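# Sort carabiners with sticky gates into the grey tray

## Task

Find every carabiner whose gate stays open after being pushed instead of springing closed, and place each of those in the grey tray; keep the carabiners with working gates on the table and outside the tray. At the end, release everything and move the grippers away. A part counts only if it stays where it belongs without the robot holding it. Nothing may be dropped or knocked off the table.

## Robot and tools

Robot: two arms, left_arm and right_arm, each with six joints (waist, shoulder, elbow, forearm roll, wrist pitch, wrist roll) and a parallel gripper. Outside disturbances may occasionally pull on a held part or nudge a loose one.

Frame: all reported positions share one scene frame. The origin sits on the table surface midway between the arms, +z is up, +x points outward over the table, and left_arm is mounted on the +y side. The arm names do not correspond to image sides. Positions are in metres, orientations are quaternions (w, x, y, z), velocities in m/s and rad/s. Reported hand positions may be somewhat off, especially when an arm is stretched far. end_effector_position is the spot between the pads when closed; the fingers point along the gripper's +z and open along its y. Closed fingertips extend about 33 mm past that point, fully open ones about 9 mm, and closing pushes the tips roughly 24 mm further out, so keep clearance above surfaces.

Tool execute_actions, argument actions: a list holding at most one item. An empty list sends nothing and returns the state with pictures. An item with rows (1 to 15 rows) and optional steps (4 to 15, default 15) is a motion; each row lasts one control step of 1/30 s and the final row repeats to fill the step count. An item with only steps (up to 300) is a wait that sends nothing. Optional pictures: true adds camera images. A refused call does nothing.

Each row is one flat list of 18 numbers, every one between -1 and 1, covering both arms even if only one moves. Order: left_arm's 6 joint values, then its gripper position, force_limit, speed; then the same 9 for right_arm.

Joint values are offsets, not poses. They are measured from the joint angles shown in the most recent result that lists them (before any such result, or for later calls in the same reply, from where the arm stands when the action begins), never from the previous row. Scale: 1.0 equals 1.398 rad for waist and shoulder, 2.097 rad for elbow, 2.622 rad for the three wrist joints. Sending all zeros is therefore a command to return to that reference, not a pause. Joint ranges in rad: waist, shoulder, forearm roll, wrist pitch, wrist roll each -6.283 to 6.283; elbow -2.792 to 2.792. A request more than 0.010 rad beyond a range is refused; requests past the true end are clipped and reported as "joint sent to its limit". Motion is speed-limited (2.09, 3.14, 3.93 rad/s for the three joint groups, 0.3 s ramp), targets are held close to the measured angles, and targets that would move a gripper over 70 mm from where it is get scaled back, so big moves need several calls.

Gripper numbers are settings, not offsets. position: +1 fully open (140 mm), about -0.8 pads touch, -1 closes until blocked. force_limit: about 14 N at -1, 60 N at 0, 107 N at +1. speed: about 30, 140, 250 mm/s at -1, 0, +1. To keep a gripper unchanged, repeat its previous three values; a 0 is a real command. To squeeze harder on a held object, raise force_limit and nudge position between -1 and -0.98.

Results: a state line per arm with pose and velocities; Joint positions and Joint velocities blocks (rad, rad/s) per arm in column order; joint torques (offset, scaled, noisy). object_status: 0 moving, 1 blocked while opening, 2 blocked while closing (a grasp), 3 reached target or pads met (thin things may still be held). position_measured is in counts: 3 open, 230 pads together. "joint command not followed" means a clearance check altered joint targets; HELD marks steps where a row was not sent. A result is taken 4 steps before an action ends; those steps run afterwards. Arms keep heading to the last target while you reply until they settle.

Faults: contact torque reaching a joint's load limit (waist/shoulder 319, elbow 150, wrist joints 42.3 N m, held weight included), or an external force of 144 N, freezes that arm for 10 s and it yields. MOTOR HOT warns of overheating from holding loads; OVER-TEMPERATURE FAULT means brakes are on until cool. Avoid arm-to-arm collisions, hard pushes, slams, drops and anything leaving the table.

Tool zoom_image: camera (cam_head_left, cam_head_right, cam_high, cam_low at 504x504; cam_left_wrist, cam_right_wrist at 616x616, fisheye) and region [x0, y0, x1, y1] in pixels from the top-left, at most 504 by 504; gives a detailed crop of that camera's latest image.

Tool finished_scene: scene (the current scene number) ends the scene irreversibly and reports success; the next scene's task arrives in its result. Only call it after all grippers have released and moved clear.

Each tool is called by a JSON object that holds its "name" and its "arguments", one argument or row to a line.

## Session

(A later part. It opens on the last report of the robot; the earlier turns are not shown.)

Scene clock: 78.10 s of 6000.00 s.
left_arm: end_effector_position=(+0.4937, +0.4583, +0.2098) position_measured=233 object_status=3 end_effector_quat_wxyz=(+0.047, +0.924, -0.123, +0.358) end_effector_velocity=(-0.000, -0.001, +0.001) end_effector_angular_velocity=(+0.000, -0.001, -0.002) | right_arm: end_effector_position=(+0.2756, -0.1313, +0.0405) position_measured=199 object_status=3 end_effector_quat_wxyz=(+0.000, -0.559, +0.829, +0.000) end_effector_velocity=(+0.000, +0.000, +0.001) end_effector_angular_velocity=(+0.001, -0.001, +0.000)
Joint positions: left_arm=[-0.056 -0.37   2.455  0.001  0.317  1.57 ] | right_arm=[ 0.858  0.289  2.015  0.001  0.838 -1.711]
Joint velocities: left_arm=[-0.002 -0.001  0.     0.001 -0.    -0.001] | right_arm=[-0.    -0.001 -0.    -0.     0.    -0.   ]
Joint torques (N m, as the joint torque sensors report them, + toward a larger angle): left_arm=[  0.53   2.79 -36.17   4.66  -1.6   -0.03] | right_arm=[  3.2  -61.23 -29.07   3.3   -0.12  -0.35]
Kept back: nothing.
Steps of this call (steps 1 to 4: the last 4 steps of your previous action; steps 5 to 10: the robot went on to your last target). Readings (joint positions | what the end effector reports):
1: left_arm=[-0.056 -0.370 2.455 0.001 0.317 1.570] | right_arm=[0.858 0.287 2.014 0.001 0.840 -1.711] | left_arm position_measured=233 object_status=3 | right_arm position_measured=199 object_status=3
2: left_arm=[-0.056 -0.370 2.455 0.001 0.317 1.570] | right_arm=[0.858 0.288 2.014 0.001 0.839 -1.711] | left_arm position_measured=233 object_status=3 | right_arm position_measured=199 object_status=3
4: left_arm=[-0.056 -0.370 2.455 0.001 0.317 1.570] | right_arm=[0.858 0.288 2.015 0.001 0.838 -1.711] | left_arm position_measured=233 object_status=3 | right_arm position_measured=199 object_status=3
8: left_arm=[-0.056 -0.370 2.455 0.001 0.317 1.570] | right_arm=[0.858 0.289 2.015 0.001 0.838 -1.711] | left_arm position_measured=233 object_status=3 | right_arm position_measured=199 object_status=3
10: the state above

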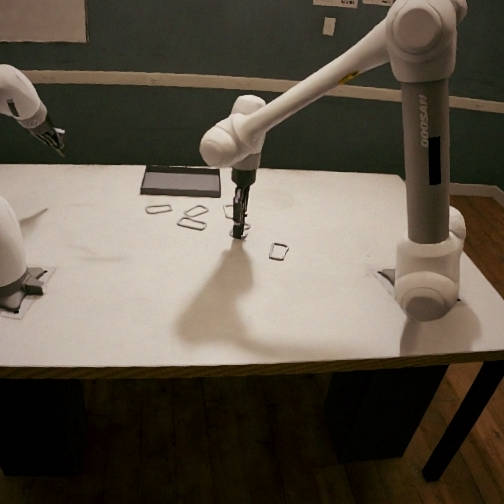

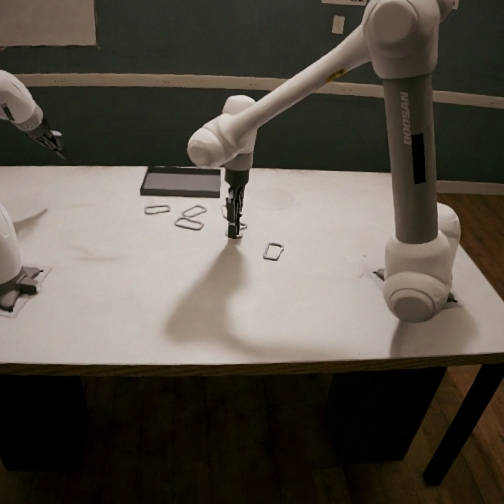

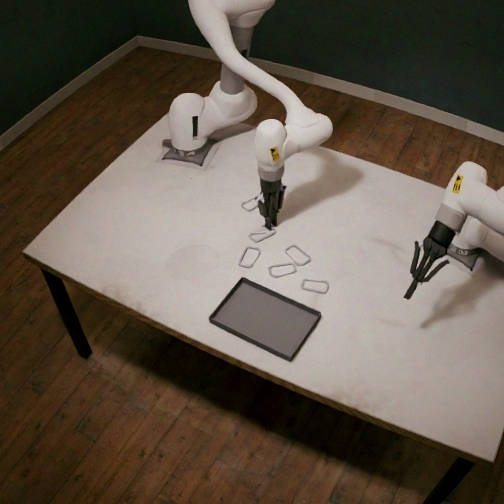

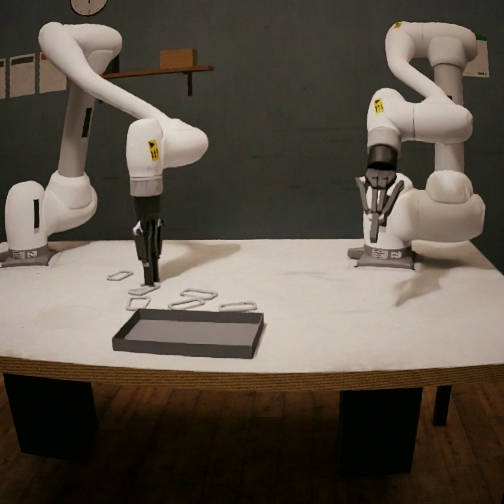

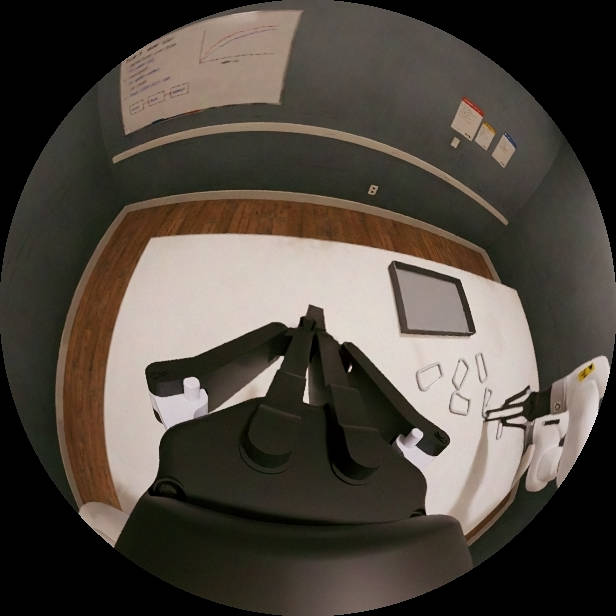

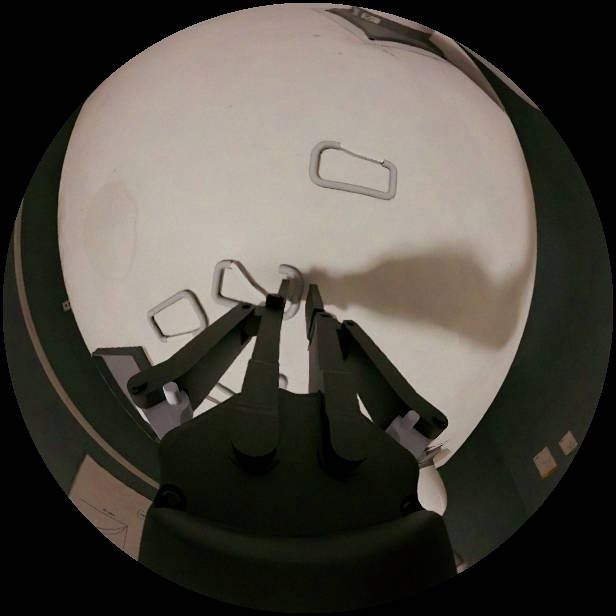

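{"name": "execute_actions", "arguments": {
  "actions": [
    {"rows":[[0,0,0,0,0,0,-1,0,0,0,0.0032,0.0014,0,-0.0029,0,-0.55,0.3,0],[0,0,0,0,0,0,-1,0,0,0,0.0032,0.0014,0,-0.0029,0,-0.55,0.3,0],[0,0,0,0,0,0,-1,0,0,0,0.0032,0.0014,0,-0.0029,0,-0.55,0.3,0],[0,0,0,0,0,0,-1,0,0,0,0.0032,0.0014,0,-0.0029,0,-0.55,0.3,0],[0,0,0,0,0,0,-1,0,0,0,0.0032,0.0014,0,-0.0029,0,-0.55,0.3,0],[0,0,0,0,0,0,-1,0,0,0,0.0032,0.0014,0,-0.0029,0,-1,0.3,-0.5]],"steps":15}
  ]
}}

{"name": "execute_actions", "arguments": {
  "actions": [
    {"steps":15}
  ]
}}

Scene clock: 78.67 s of 6000.00 s.
left_arm: end_effector_position=(+0.4937, +0.4583, +0.2098) position_measured=233 object_status=3 end_effector_quat_wxyz=(+0.047, +0.924, -0.123, +0.358) end_effector_velocity=(+0.000, -0.000, +0.000) end_effector_angular_velocity=(-0.001, -0.000, +0.000) | right_arm: end_effector_position=(+0.2756, -0.1313, +0.0367) position_measured=219 object_status=0 end_effector_quat_wxyz=(+0.000, -0.559, +0.829, +0.000) end_effector_velocity=(+0.000, -0.000, +0.000) end_effector_angular_velocity=(-0.000, +0.000, -0.001)
Joint positions: left_arm=[-0.056 -0.37   2.455  0.001  0.317  1.57 ] | right_arm=[ 0.858  0.293  2.018  0.001  0.83  -1.711]
Joint velocities: left_arm=[-0.001 -0.    -0.     0.    -0.    -0.001] | right_arm=[-0.    -0.     0.    -0.     0.     0.001]
Joint torques (N m, as the joint torque sensors report them, + toward a larger angle): left_arm=[ -0.45   2.89 -36.24   4.65  -1.42   0.13] | right_arm=[  3.24 -50.55 -23.12   2.62  -0.91  -0.15]
Steps of this call (steps 1 to 6: the robot went on to your last target; steps 7 to 17: the first 11 steps of this action). Readings (joint positions | what the end effector reports):
7: left_arm=[-0.056 -0.370 2.455 0.001 0.317 1.570] | right_arm=[0.858 0.289 2.015 0.001 0.837 -1.711] | left_arm position_measured=233 object_status=3 | right_arm position_measured=199 object_status=3
8: left_arm=[-0.056 -0.370 2.455 0.001 0.317 1.570] | right_arm=[0.858 0.290 2.016 0.001 0.835 -1.711] | left_arm position_measured=233 object_status=3 | right_arm position_measured=199 object_status=3
10: left_arm=[-0.056 -0.370 2.455 0.001 0.317 1.570] | right_arm=[0.858 0.292 2.017 0.001 0.832 -1.711] | left_arm position_measured=233 object_status=3 | right_arm position_measured=199 object_status=3
14: left_arm=[-0.056 -0.370 2.455 0.001 0.317 1.570] | right_arm=[0.858 0.293 2.018 0.001 0.830 -1.711] | left_arm position_measured=233 object_status=3 | right_arm position_measured=205 object_status=0
17: the state above

Scene clock: 79.17 s of 6000.00 s.
left_arm: end_effector_position=(+0.4937, +0.4583, +0.2098) position_measured=233 object_status=3 end_effector_quat_wxyz=(+0.047, +0.924, -0.123, +0.358) end_effector_velocity=(-0.000, -0.000, +0.000) end_effector_angular_velocity=(-0.001, -0.000, +0.001) | right_arm: end_effector_position=(+0.2756, -0.1313, +0.0366) position_measured=222 object_status=2 end_effector_quat_wxyz=(+0.000, -0.559, +0.829, +0.000) end_effector_velocity=(-0.000, -0.000, -0.001) end_effector_angular_velocity=(-0.001, +0.000, +0.001)
Joint positions: left_arm=[-0.056 -0.37   2.455  0.001  0.317  1.57 ] | right_arm=[ 0.858  0.293  2.018  0.001  0.83  -1.711]
Joint velocities: left_arm=[-0.    -0.001  0.     0.     0.    -0.002] | right_arm=[ 0.001  0.001  0.    -0.001  0.    -0.   ]
Joint torques (N m, as the joint torque sensors report them, + toward a larger angle): left_arm=[ -0.22   2.18 -36.42   4.6   -1.5   -0.05] | right_arm=[  0.95 -43.83 -20.27   2.77  -1.79  -0.32]
Kept back: nothing.
Steps of this call (steps 1 to 4: the last 4 steps of your previous action; steps 5 to 15: the robot went on to your last target). Readings (joint positions | what the end effector reports):
1: left_arm=[-0.056 -0.370 2.455 0.001 0.317 1.570] | right_arm=[0.858 0.293 2.018 0.001 0.830 -1.711] | left_arm position_measured=233 object_status=3 | right_arm position_measured=222 object_status=0
2: left_arm=[-0.056 -0.370 2.455 0.001 0.317 1.570] | right_arm=[0.858 0.293 2.018 0.001 0.830 -1.711] | left_arm position_measured=233 object_status=3 | right_arm position_measured=222 object_status=0
4: left_arm=[-0.056 -0.370 2.455 0.001 0.317 1.570] | right_arm=[0.858 0.293 2.018 0.001 0.830 -1.711] | left_arm position_measured=233 object_status=3 | right_arm position_measured=222 object_status=0
8: left_arm=[-0.056 -0.370 2.455 0.001 0.317 1.570] | right_arm=[0.858 0.293 2.018 0.001 0.830 -1.711] | left_arm position_measured=233 object_status=3 | right_arm position_measured=222 object_status=2
15: the state above
All arms were judged still, so your last target was given up. Only a new action makes them travel on or press farther. Fingers that are still opening or closing keep moving.

222 — a better grip. Lift.

{"name": "execute_actions", "arguments": {
  "actions": [
    {"rows":[[0,0,0,0,0,0,-1,0,0,0,-0.055,-0.025,0,0.049,0,-1,0.3,-0.5]],"steps":15}
  ],
  "pictures": true
}}

Scene clock: 79.63 s of 6000.00 s.
left_arm: end_effector_position=(+0.4937, +0.4583, +0.2098) position_measured=233 object_status=3 end_effector_quat_wxyz=(+0.047, +0.924, -0.123, +0.358) end_effector_velocity=(-0.000, -0.001, -0.000) end_effector_angular_velocity=(+0.000, +0.000, -0.002) | right_arm: end_effector_position=(+0.2753, -0.1320, +0.1041) position_measured=222 object_status=2 end_effector_quat_wxyz=(+0.000, -0.559, +0.829, +0.001) end_effector_velocity=(+0.000, +0.001, +0.011) end_effector_angular_velocity=(+0.002, +0.000, -0.002)
Joint positions: left_arm=[-0.056 -0.37   2.455  0.001  0.317  1.57 ] | right_arm=[ 0.858  0.217  1.966  0.001  0.957 -1.711]
Joint velocities: left_arm=[-0.002  0.     0.    -0.    -0.     0.001] | right_arm=[-0.    -0.011 -0.01   0.002  0.019  0.   ]
Joint torques (N m, as the joint torque sensors report them, + toward a larger angle): left_arm=[ -0.11   2.53 -36.24   4.68  -1.56   0.13] | right_arm=[  1.95 -56.46 -31.97   3.44  -0.32  -0.24]
Steps of this call (steps 1 to 3: nothing new was sent; steps 4 to 14: the first 11 steps of this action). Readings (joint positions | what the end effector reports):
4: left_arm=[-0.056 -0.370 2.455 0.001 0.317 1.570] | right_arm=[0.858 0.293 2.018 0.001 0.830 -1.711] | left_arm position_measured=233 object_status=3 | right_arm position_measured=222 object_status=2
5: left_arm=[-0.056 -0.370 2.455 0.001 0.317 1.570] | right_arm=[0.858 0.290 2.016 0.001 0.836 -1.711] | left_arm position_measured=233 object_status=3 | right_arm position_measured=222 object_status=2
7: left_arm=[-0.056 -0.370 2.455 0.001 0.317 1.570] | right_arm=[0.858 0.262 1.996 0.001 0.884 -1.711] | left_arm position_measured=233 object_status=3 | right_arm position_measured=222 object_status=2
11: left_arm=[-0.056 -0.370 2.455 0.001 0.317 1.570] | right_arm=[0.858 0.219 1.968 0.001 0.952 -1.711] | left_arm position_measured=233 object_status=3 | right_arm position_measured=222 object_status=2
14: the state above

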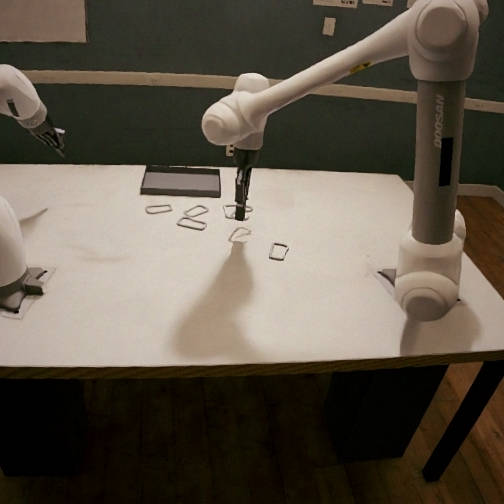

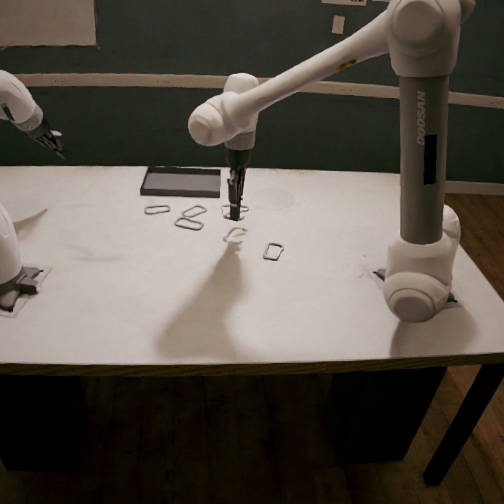

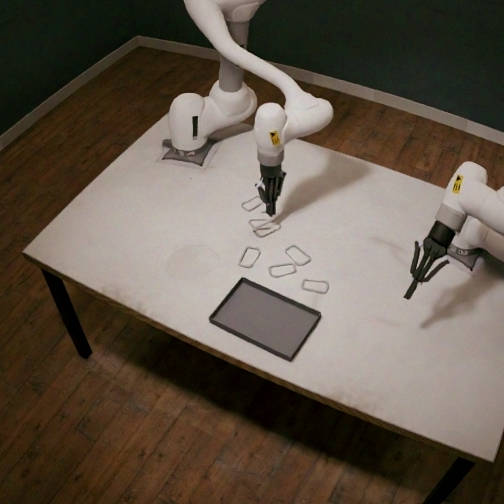

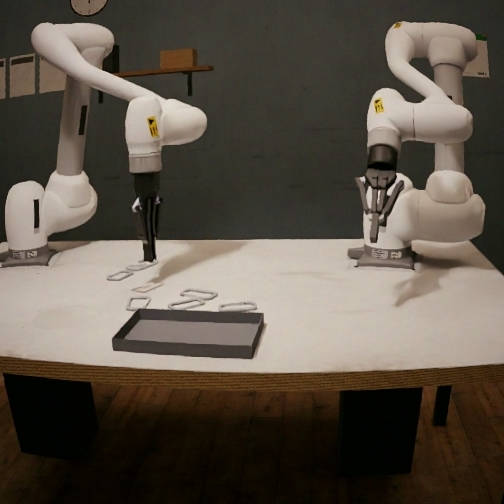

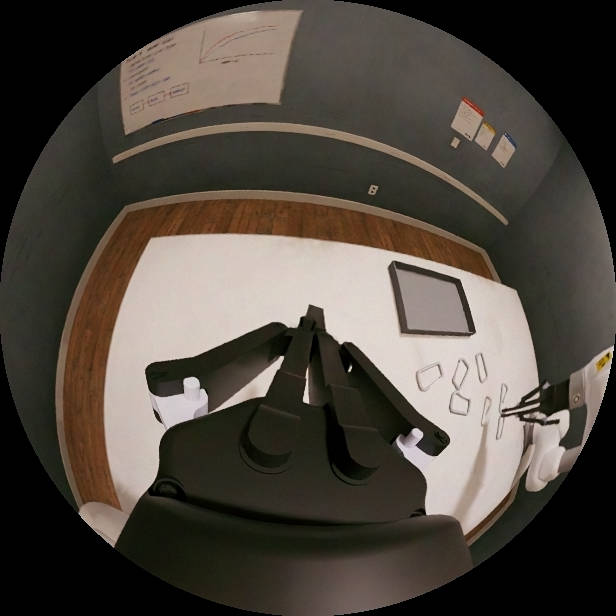

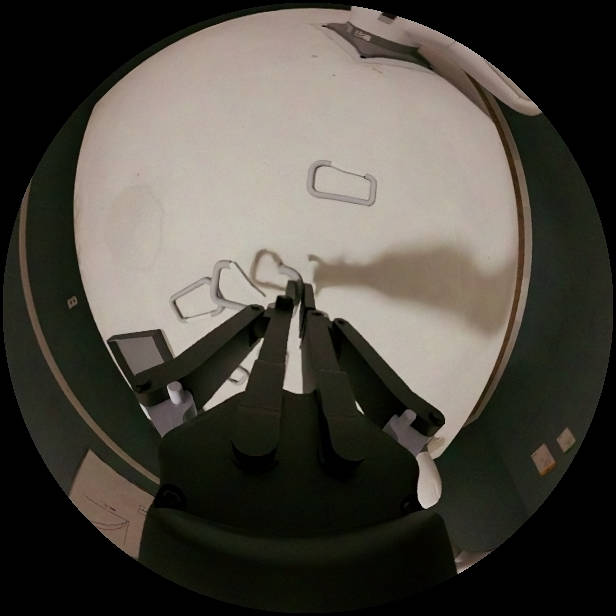

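{"name": "execute_actions", "arguments": {
  "actions": [
    {"rows":[[0,0,0,0,0,0,-1,0,0,0,-0.038,0.094,-0.097,0,0.028,-0.02,-1,0.3,-0.5],[0,0,0,0,0,0,-1,0,0,-0.06,0.15,-0.155,0,0.044,-0.03,-1,0.3,-0.5]],"steps":15}
  ]
}}

{"name": "execute_actions", "arguments": {
  "actions": [
    {"rows":[[0,0,0,0,0,0,-1,0,0,-0.03,0.075,-0.078,0,0.022,-0.016,-1,0.3,-0.5],[0,0,0,0,0,0,-1,0,0,-0.06,0.15,-0.155,0,0.044,-0.033,-1,0.3,-0.5],[0,0,0,0,0,0,-1,0,0,-0.09,0.225,-0.233,0,0.066,-0.05,-1,0.3,-0.5],[0,0,0,0,0,0,-1,0,0,-0.12,0.30,-0.31,0,0.089,-0.066,-1,0.3,-0.5],[0,0,0,0,0,0,-1,0,0,-0.153,0.377,-0.390,0,0.111,-0.082,-1,0.3,-0.5]],"steps":15}
  ]
}}


Scene clock: 80.37 s of 6000.00 s.
left_arm: end_effector_position=(+0.4937, +0.4583, +0.2098) position_measured=233 object_status=3 end_effector_quat_wxyz=(+0.047, +0.924, -0.123, +0.358) end_effector_velocity=(+0.000, -0.000, -0.000) end_effector_angular_velocity=(+0.001, +0.000, -0.001) | right_arm: end_effector_position=(+0.3748, -0.0517, +0.1165) position_measured=222 object_status=2 end_effector_quat_wxyz=(-0.001, -0.559, +0.829, +0.000) end_effector_velocity=(+0.338, +0.239, +0.022) end_effector_angular_velocity=(+0.006, -0.003, -0.001)
Joint positions: left_arm=[-0.056 -0.37   2.455  0.001  0.317  1.57 ] | right_arm=[ 0.793  0.375  1.722  0.001  1.047 -1.777]
Joint velocities: left_arm=[-0.     0.001  0.     0.001 -0.    -0.   ] | right_arm=[-0.208  0.515 -0.802  0.001  0.281 -0.208]
Joint torques (N m, as the joint torque sensors report them, + toward a larger angle): left_arm=[ -0.41   3.37 -36.15   4.7   -1.55  -0.06] | right_arm=[  0.23 -73.32 -33.56   3.82  -0.45  -0.06]
Steps of this call (steps 1 to 4: the last 4 steps of your previous action; steps 5 to 11: the robot went on to your last target; steps 12 to 22: the first 11 steps of this action). Readings (joint positions | what the end effector reports):
12: left_arm=[-0.056 -0.370 2.455 0.001 0.317 1.570] | right_arm=[0.858 0.216 1.965 0.001 0.958 -1.711] | left_arm position_measured=233 object_status=3 | right_arm position_measured=222 object_status=2
13: left_arm=[-0.056 -0.370 2.455 0.001 0.317 1.570] | right_arm=[0.857 0.219 1.960 0.001 0.961 -1.713] | left_arm position_measured=233 object_status=3 | right_arm position_measured=222 object_status=2
15: left_arm=[-0.056 -0.370 2.455 0.001 0.317 1.570] | right_arm=[0.846 0.248 1.916 0.001 0.976 -1.724] | left_arm position_measured=233 object_status=3 | right_arm position_measured=222 object_status=2
19: left_arm=[-0.056 -0.370 2.455 0.001 0.317 1.570] | right_arm=[0.814 0.322 1.803 0.001 1.018 -1.756] | left_arm position_measured=233 object_status=3 | right_arm position_measured=222 object_status=2
22: the state above

{"name": "execute_actions", "arguments": {
  "actions": [
    {"rows":[[0,0,0,0,0,0,-1,0,0,-0.1066,0.2637,-0.2733,0,0.077,-0.0565,-1,0.3,-0.5]],"steps":15}
  ]
}}

{"name": "execute_actions", "arguments": {
  "actions": [
    {"steps":20}
  ],
  "pictures": true
}}

Scene clock: 80.97 s of 6000.00 s.
left_arm: end_effector_position=(+0.4937, +0.4583, +0.2098) position_measured=233 object_status=3 end_effector_quat_wxyz=(+0.047, +0.924, -0.123, +0.358) end_effector_velocity=(+0.000, -0.000, -0.001) end_effector_angular_velocity=(-0.000, +0.001, -0.000) | right_arm: end_effector_position=(+0.5962, +0.0579, +0.1046) position_measured=222 object_status=2 end_effector_quat_wxyz=(+0.000, -0.559, +0.829, +0.001) end_effector_velocity=(+0.336, +0.095, -0.059) end_effector_angular_velocity=(-0.001, +0.001, -0.008)
Joint positions: left_arm=[-0.056 -0.37   2.455  0.001  0.317  1.57 ] | right_arm=[ 0.66   0.703  1.211  0.001  1.226 -1.909]
Joint velocities: left_arm=[-0.001  0.001 -0.    -0.001 -0.     0.   ] | right_arm=[-0.204  0.5   -0.768 -0.     0.27  -0.196]
Joint torques (N m, as the joint torque sensors report them, + toward a larger angle): left_arm=[ -0.34   2.07 -36.23   4.55  -1.6    0.02] | right_arm=[   7.82 -114.83  -34.43    3.85   -0.02    0.07]
Steps of this call (steps 1 to 4: the last 4 steps of your previous action; steps 5 to 7: the robot went on to your last target; steps 8 to 18: the first 11 steps of this action). Readings (joint positions | what the end effector reports):
8: left_arm=[-0.056 -0.370 2.455 0.001 0.317 1.570] | right_arm=[0.736 0.517 1.500 0.001 1.124 -1.835] | left_arm position_measured=233 object_status=3 | right_arm position_measured=222 object_status=2
9: left_arm=[-0.056 -0.370 2.455 0.001 0.317 1.570] | right_arm=[0.728 0.536 1.472 0.001 1.134 -1.842] | left_arm position_measured=233 object_status=3 | right_arm position_measured=222 object_status=2
11: left_arm=[-0.056 -0.370 2.455 0.001 0.317 1.570] | right_arm=[0.713 0.573 1.414 0.001 1.155 -1.857] | left_arm position_measured=233 object_status=3 | right_arm position_measured=222 object_status=2
15: left_arm=[-0.056 -0.370 2.455 0.001 0.317 1.570] | right_arm=[0.683 0.647 1.298 0.001 1.196 -1.887] | left_arm position_measured=233 object_status=3 | right_arm position_measured=222 object_status=2
18: the state above

Scene clock: 81.63 s of 6000.00 s.
left_arm: end_effector_position=(+0.4937, +0.4583, +0.2098) position_measured=233 object_status=3 end_effector_quat_wxyz=(+0.047, +0.924, -0.123, +0.358) end_effector_velocity=(+0.000, +0.001, -0.001) end_effector_angular_velocity=(+0.000, +0.001, +0.001) | right_arm: end_effector_position=(+0.6230, +0.0651, +0.1000) position_measured=222 object_status=2 end_effector_quat_wxyz=(+0.001, -0.559, +0.829, +0.001) end_effector_velocity=(-0.000, +0.000, -0.000) end_effector_angular_velocity=(-0.000, +0.000, +0.001)
Joint positions: left_arm=[-0.056 -0.37   2.455  0.001  0.317  1.57 ] | right_arm=[ 0.644  0.743  1.149  0.001  1.248 -1.925]
Joint velocities: left_arm=[ 0.001  0.001 -0.     0.     0.    -0.   ] | right_arm=[ 0.     0.     0.     0.    -0.    -0.001]
Joint torques (N m, as the joint torque sensors report them, + toward a larger angle): left_arm=[ -0.18   2.47 -36.29   4.71  -1.54   0.05] | right_arm=[   2.77 -112.6   -37.2     3.83   -0.07   -0.54]
Kept back: nothing.
Steps of this call (steps 1 to 4: the last 4 steps of your previous action; steps 5 to 20: the robot went on to your last target). Readings (joint positions | what the end effector reports):
1: left_arm=[-0.056 -0.370 2.455 0.001 0.317 1.570] | right_arm=[0.654 0.719 1.188 0.001 1.235 -1.915] | left_arm position_measured=233 object_status=3 | right_arm position_measured=222 object_status=2
2: left_arm=[-0.056 -0.370 2.455 0.001 0.317 1.570] | right_arm=[0.649 0.730 1.170 0.001 1.241 -1.920] | left_arm position_measured=233 object_status=3 | right_arm position_measured=222 object_status=2
4: left_arm=[-0.056 -0.370 2.455 0.001 0.317 1.570] | right_arm=[0.645 0.740 1.154 0.001 1.246 -1.924] | left_arm position_measured=233 object_status=3 | right_arm position_measured=222 object_status=2
8: left_arm=[-0.056 -0.370 2.455 0.001 0.317 1.570] | right_arm=[0.644 0.743 1.149 0.001 1.248 -1.925] | left_arm position_measured=233 object_status=3 | right_arm position_measured=222 object_status=2
20: the state above

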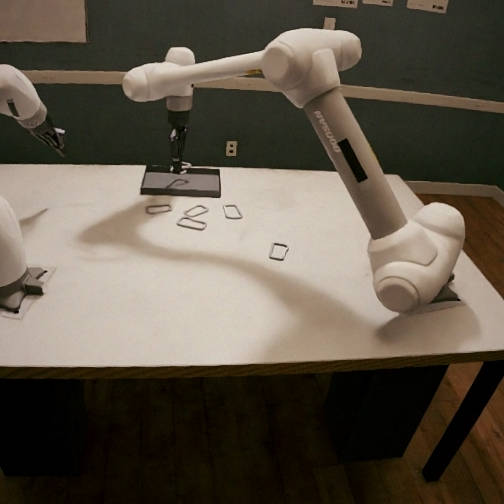

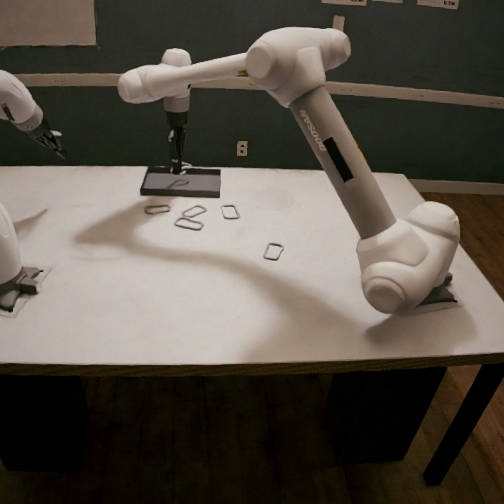

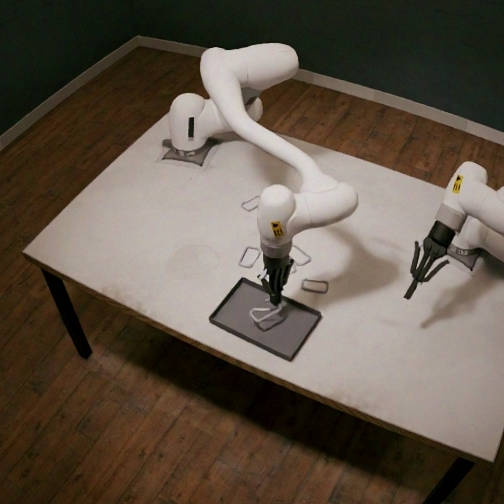

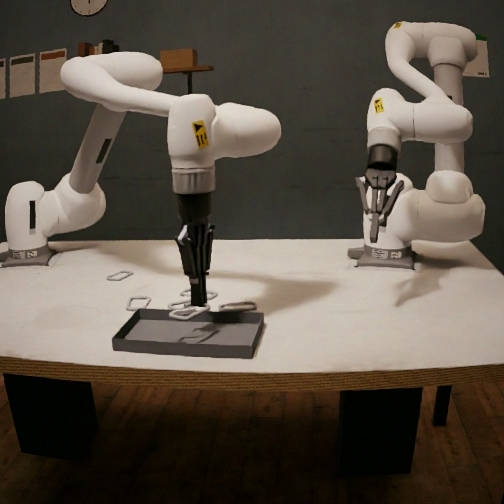

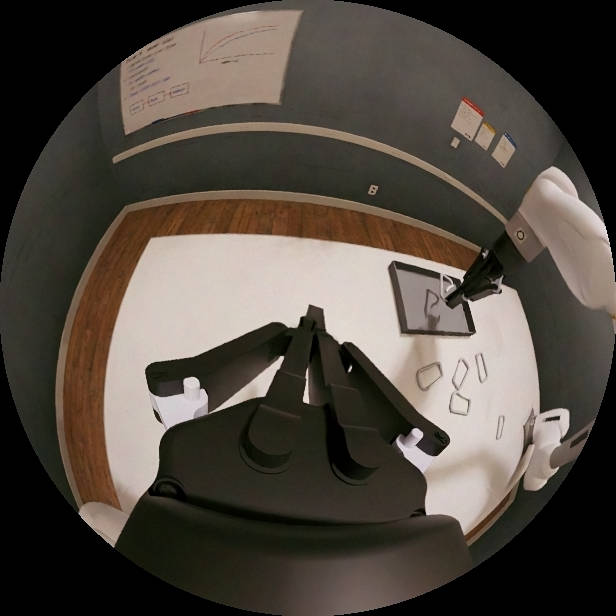

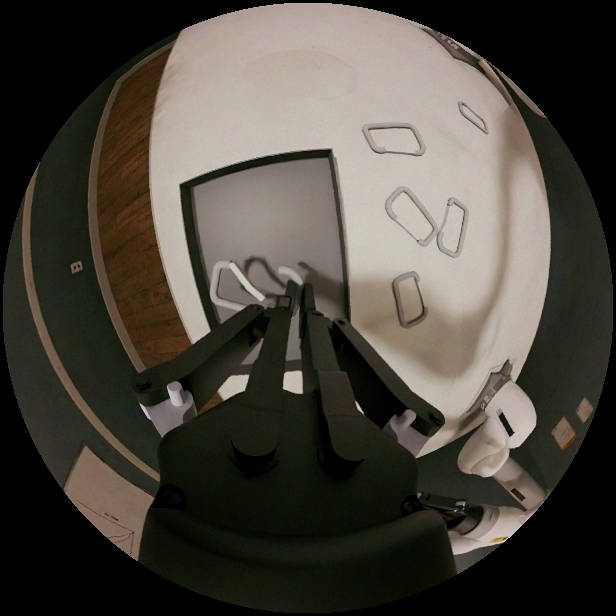

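{"name": "execute_actions", "arguments": {
  "actions": [
    {"rows":[[0,0,0,0,0,0,-1,0,0,0,0.0223,0.0191,0,-0.0265,0,-1,0.3,-0.5],[0,0,0,0,0,0,-1,0,0,0,0.0223,0.0191,0,-0.0265,0,-1,0.3,-0.5],[0,0,0,0,0,0,-1,0,0,0,0.0223,0.0191,0,-0.0265,0,-1,0.3,-0.5],[0,0,0,0,0,0,-1,0,0,0,0.0223,0.0191,0,-0.0265,0,-1,0.3,-0.5],[0,0,0,0,0,0,-1,0,0,0,0.0223,0.0191,0,-0.0265,0,-1,0.3,-0.5],[0,0,0,0,0,0,-1,0,0,0,0.0223,0.0191,0,-0.0265,0,-1,0.3,-0.5],[0,0,0,0,0,0,-1,0,0,0,0.0223,0.0191,0,-0.0265,0,-1,0.3,-0.5],[0,0,0,0,0,0,-1,0,0,0,0.0223,0.0191,0,-0.0265,0,-1,0.3,-0.5],[0,0,0,0,0,0,-1,0,0,0,0.0223,0.0191,0,-0.0265,0,-1,0.3,-0.5],[0,0,0,0,0,0,-1,0,0,0,0.0223,0.0191,0,-0.0265,0,-0.3,0.3,0]],"steps":15}
  ]
}}

Scene clock: 82.40 s of 6000.00 s.
left_arm: end_effector_position=(+0.4937, +0.4583, +0.2098) position_measured=233 object_status=3 end_effector_quat_wxyz=(+0.047, +0.924, -0.123, +0.358) end_effector_velocity=(+0.000, +0.001, +0.000) end_effector_angular_velocity=(-0.001, +0.000, +0.003) | right_arm: end_effector_position=(+0.6228, +0.0648, +0.0500) position_measured=222 object_status=0 end_effector_quat_wxyz=(-0.000, -0.559, +0.829, +0.000) end_effector_velocity=(-0.000, -0.000, -0.008) end_effector_angular_velocity=(-0.000, +0.001, -0.000)
Joint positions: left_arm=[-0.056 -0.37   2.455  0.001  0.317  1.57 ] | right_arm=[ 0.644  0.774  1.188  0.001  1.18  -1.925]
Joint velocities: left_arm=[ 0.002 -0.     0.    -0.    -0.    -0.002] | right_arm=[-0.     0.004  0.006  0.001 -0.01  -0.   ]
Joint torques (N m, as the joint torque sensors report them, + toward a larger angle): left_arm=[ -0.09   3.22 -36.17   4.65  -1.52  -0.03] | right_arm=[   2.77 -113.1   -38.45    4.07   -0.47   -0.31]
Steps of this call (steps 1 to 12: the robot went on to your last target; steps 13 to 23: the first 11 steps of this action). Readings (joint positions | what the end effector reports):
13: left_arm=[-0.056 -0.370 2.455 0.001 0.317 1.570] | right_arm=[0.644 0.743 1.149 0.001 1.248 -1.925] | left_arm position_measured=233 object_status=3 | right_arm position_measured=222 object_status=2
14: left_arm=[-0.056 -0.370 2.455 0.001 0.317 1.570] | right_arm=[0.644 0.746 1.152 0.001 1.242 -1.925] | left_arm position_measured=233 object_status=3 | right_arm position_measured=222 object_status=2
16: left_arm=[-0.056 -0.370 2.455 0.001 0.317 1.570] | right_arm=[0.644 0.762 1.173 0.001 1.206 -1.925] | left_arm position_measured=233 object_status=3 | right_arm position_measured=222 object_status=2
20: left_arm=[-0.056 -0.370 2.455 0.001 0.317 1.570] | right_arm=[0.644 0.773 1.187 0.001 1.182 -1.925] | left_arm position_measured=233 object_status=3 | right_arm position_measured=222 object_status=2
23: the state above

{"name": "execute_actions", "arguments": {
  "actions": [
    {"rows":[[0,0,0,0,0,0,-1,0,0,0,0,0,0,0,0,-0.3,0.3,0],[0,0,0,0,0,0,-1,0,0,0,0,0,0,0,0,-0.3,0.3,0],[0,0,0,0,0,0,-1,0,0,0,-0.022,-0.019,0,0.026,0,-0.3,0.3,0],[0,0,0,0,0,0,-1,0,0,0,-0.022,-0.019,0,0.026,0,-0.3,0.3,0],[0,0,0,0,0,0,-1,0,0,0,-0.022,-0.019,0,0.026,0,-0.3,0.3,0],[0,0,0,0,0,0,-1,0,0,0,-0.022,-0.019,0,0.026,0,-0.3,0.3,0],[0,0,0,0,0,0,-1,0,0,0,-0.022,-0.019,0,0.026,0,-0.3,0.3,0],[0,0,0,0,0,0,-1,0,0,0,-0.022,-0.019,0,0.026,0,-0.3,0.3,0],[0,0,0,0,0,0,-1,0,0,0.077,-0.218,0.155,0,-0.008,0.493,0.2,0.3,0]],"steps":15}
  ]
}}

Scene clock: 83.10 s of 6000.00 s.
left_arm: end_effector_position=(+0.4937, +0.4583, +0.2098) position_measured=233 object_status=3 end_effector_quat_wxyz=(+0.047, +0.924, -0.123, +0.358) end_effector_velocity=(+0.000, -0.000, -0.001) end_effector_angular_velocity=(-0.001, +0.002, +0.001) | right_arm: end_effector_position=(+0.6181, +0.0643, +0.1014) position_measured=157 object_status=0 end_effector_quat_wxyz=(+0.002, -0.549, +0.836, +0.001) end_effector_velocity=(-0.163, -0.025, +0.098) end_effector_angular_velocity=(+0.035, -0.027, -0.709)
Joint positions: left_arm=[-0.056 -0.37   2.455  0.001  0.317  1.57 ] | right_arm=[ 0.647  0.735  1.161  0.001  1.242 -1.898]
Joint velocities: left_arm=[ 0.     0.002  0.    -0.001  0.    -0.001] | right_arm=[ 0.11  -0.288  0.328  0.    -0.086  0.819]
Joint torques (N m, as the joint torque sensors report them, + toward a larger angle): left_arm=[  0.39   2.55 -36.54   4.66  -1.52  -0.07] | right_arm=[  28.83 -142.8   -38.74    5.1     0.02   -0.08]
Steps of this call (steps 1 to 4: the last 4 steps of your previous action; steps 5 to 10: the robot went on to your last target; steps 11 to 21: the first 11 steps of this action). Readings (joint positions | what the end effector reports):
11: left_arm=[-0.056 -0.370 2.455 0.001 0.317 1.570] | right_arm=[0.644 0.775 1.189 0.001 1.179 -1.925] | left_arm position_measured=233 object_status=3 | right_arm position_measured=167 object_status=0
12: left_arm=[-0.056 -0.370 2.455 0.001 0.317 1.570] | right_arm=[0.644 0.775 1.189 0.001 1.179 -1.925] | left_arm position_measured=233 object_status=3 | right_arm position_measured=167 object_status=0
14: left_arm=[-0.056 -0.370 2.455 0.001 0.317 1.570] | right_arm=[0.644 0.772 1.185 0.001 1.186 -1.925] | left_arm position_measured=233 object_status=3 | right_arm position_measured=167 object_status=3
18: left_arm=[-0.056 -0.370 2.455 0.001 0.317 1.570] | right_arm=[0.644 0.747 1.153 0.001 1.240 -1.925] | left_arm position_measured=233 object_status=3 | right_arm position_measured=167 object_status=3
21: the state above

{"name": "execute_actions", "arguments": {
  "actions": [
    {"rows":[[0,0,0,0,0,0,-1,0,0,0.075,-0.19,0.168,0,-0.032,0.483,0.2,0.3,0]],"steps":15}
  ]
}}

{"name": "execute_actions", "arguments": {
  "actions": [
    {"steps":15}
  ],
  "pictures": true
}}

Scene clock: 83.67 s of 6000.00 s.
left_arm: end_effector_position=(+0.4937, +0.4583, +0.2098) position_measured=233 object_status=3 end_effector_quat_wxyz=(+0.047, +0.924, -0.123, +0.358) end_effector_velocity=(+0.000, +0.001, +0.000) end_effector_angular_velocity=(+0.000, -0.000, +0.001) | right_arm: end_effector_position=(+0.4596, +0.0057, +0.1473) position_measured=104 object_status=3 end_effector_quat_wxyz=(+0.000, -0.050, +0.999, +0.001) end_effector_velocity=(-0.158, -0.081, +0.031) end_effector_angular_velocity=(-0.002, +0.004, -1.359)
Joint positions: left_arm=[-0.056 -0.37   2.455  0.001  0.317  1.57 ] | right_arm=[ 0.745  0.487  1.49   0.001  1.163 -0.738]
Joint velocities: left_arm=[ 0.001 -0.    -0.     0.     0.    -0.   ] | right_arm=[ 0.098 -0.249  0.33  -0.    -0.078  1.457]
Joint torques (N m, as the joint torque sensors report them, + toward a larger angle): left_arm=[  0.34   2.37 -36.35   4.69  -1.51   0.01] | right_arm=[ -3.98 -80.16 -37.67   4.07  -0.49  -0.65]
Steps of this call (steps 1 to 4: the last 4 steps of your previous action; steps 5 to 6: the robot went on to your last target; steps 7 to 17: the first 11 steps of this action). Readings (joint positions | what the end effector reports):
7: left_arm=[-0.056 -0.370 2.455 0.001 0.317 1.570] | right_arm=[0.692 0.621 1.311 0.001 1.206 -1.494] | left_arm position_measured=233 object_status=3 | right_arm position_measured=105 object_status=0
8: left_arm=[-0.056 -0.370 2.455 0.001 0.317 1.570] | right_arm=[0.698 0.606 1.331 0.001 1.201 -1.422] | left_arm position_measured=233 object_status=3 | right_arm position_measured=104 object_status=0
10: left_arm=[-0.056 -0.370 2.455 0.001 0.317 1.570] | right_arm=[0.710 0.577 1.370 0.001 1.192 -1.265] | left_arm position_measured=233 object_status=3 | right_arm position_measured=104 object_status=0
14: left_arm=[-0.056 -0.370 2.455 0.001 0.317 1.570] | right_arm=[0.732 0.520 1.446 0.001 1.174 -0.933] | left_arm position_measured=233 object_status=3 | right_arm position_measured=104 object_status=3
17: the state above

Scene clock: 84.17 s of 6000.00 s.
left_arm: end_effector_position=(+0.4937, +0.4583, +0.2098) position_measured=233 object_status=3 end_effector_quat_wxyz=(+0.047, +0.924, -0.123, +0.358) end_effector_velocity=(-0.000, -0.001, -0.000) end_effector_angular_velocity=(+0.001, -0.000, -0.003) | right_arm: end_effector_position=(+0.4482, -0.0002, +0.1492) position_measured=104 object_status=3 end_effector_quat_wxyz=(-0.000, -0.000, +1.000, +0.001) end_effector_velocity=(-0.000, +0.000, +0.002) end_effector_angular_velocity=(+0.002, -0.001, +0.001)
Joint positions: left_arm=[-0.056 -0.37   2.455  0.001  0.317  1.57 ] | right_arm=[ 0.752  0.469  1.514  0.001  1.158 -0.631]
Joint velocities: left_arm=[-0.002  0.    -0.     0.001  0.     0.001] | right_arm=[ 0.    -0.003  0.     0.     0.    -0.001]
Joint torques (N m, as the joint torque sensors report them, + toward a larger angle): left_arm=[ -1.12   2.68 -36.41   4.7   -1.61  -0.04] | right_arm=[  2.05 -85.51 -37.16   3.94  -0.35  -0.36]
Kept back: nothing.
Steps of this call (steps 1 to 4: the last 4 steps of your previous action; steps 5 to 15: the robot went on to your last target). Readings (joint positions | what the end effector reports):
1: left_arm=[-0.056 -0.370 2.455 0.001 0.317 1.570] | right_arm=[0.748 0.479 1.500 0.001 1.161 -0.694] | left_arm position_measured=233 object_status=3 | right_arm position_measured=104 object_status=3
2: left_arm=[-0.056 -0.370 2.455 0.001 0.317 1.570] | right_arm=[0.750 0.474 1.507 0.001 1.159 -0.663] | left_arm position_measured=233 object_status=3 | right_arm position_measured=104 object_status=3
4: left_arm=[-0.056 -0.370 2.455 0.001 0.317 1.570] | right_arm=[0.752 0.470 1.513 0.001 1.158 -0.636] | left_arm position_measured=233 object_status=3 | right_arm position_measured=104 object_status=3
8: left_arm=[-0.056 -0.370 2.455 0.001 0.317 1.570] | right_arm=[0.752 0.469 1.514 0.001 1.158 -0.632] | left_arm position_measured=233 object_status=3 | right_arm position_measured=104 object_status=3
15: the state above

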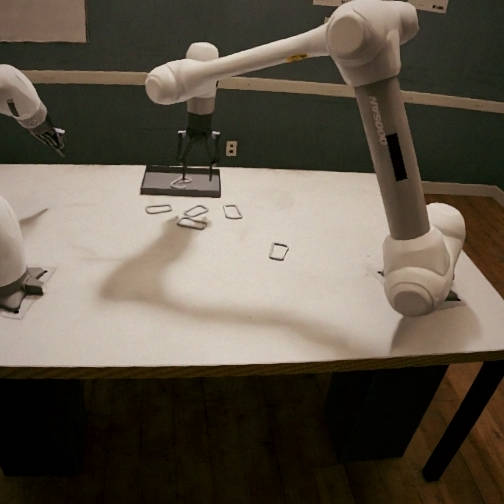

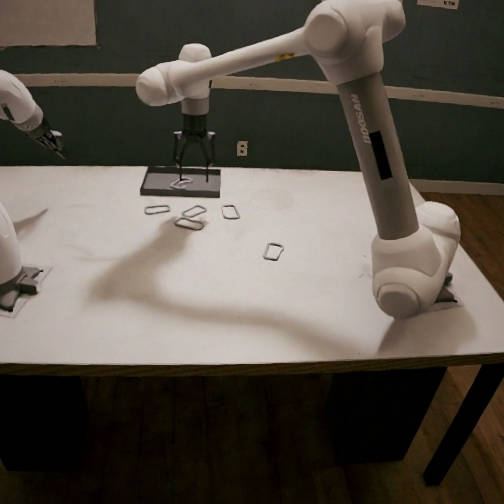

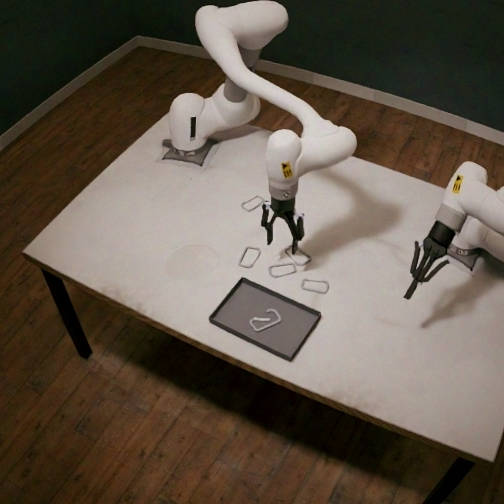

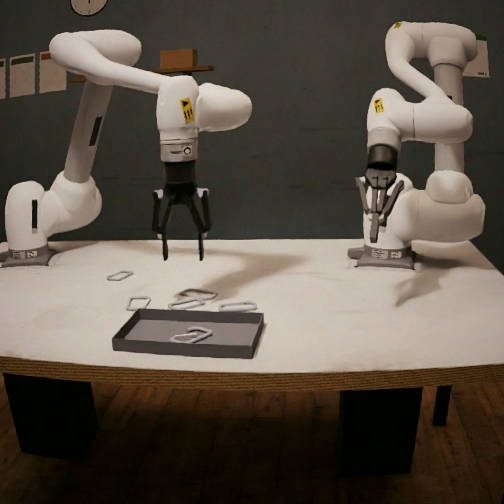

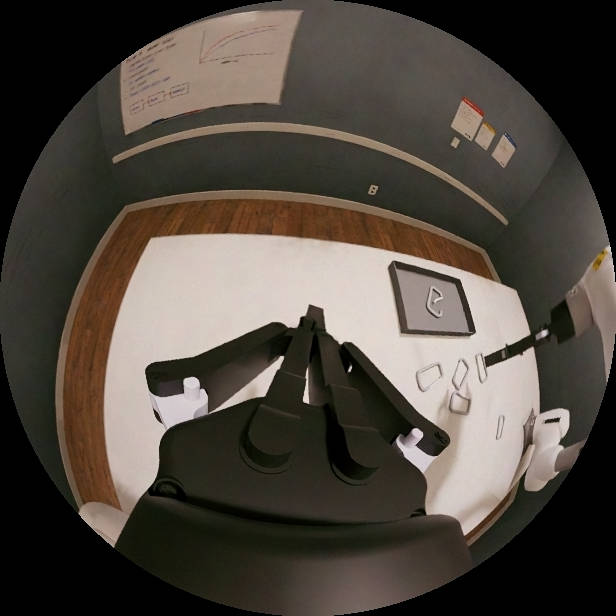

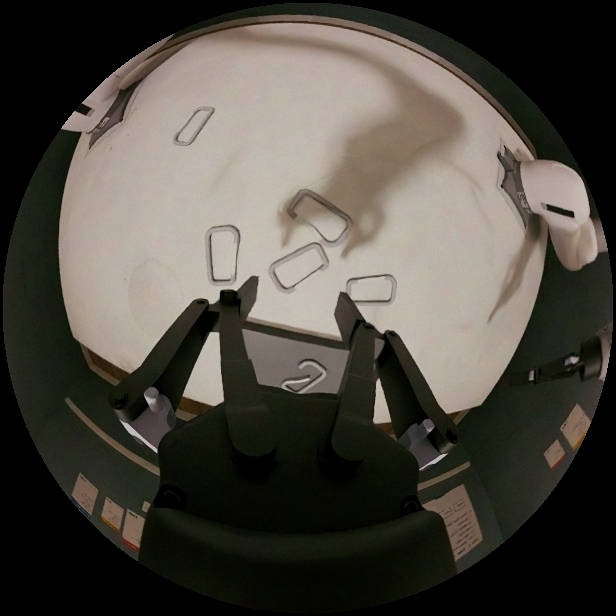

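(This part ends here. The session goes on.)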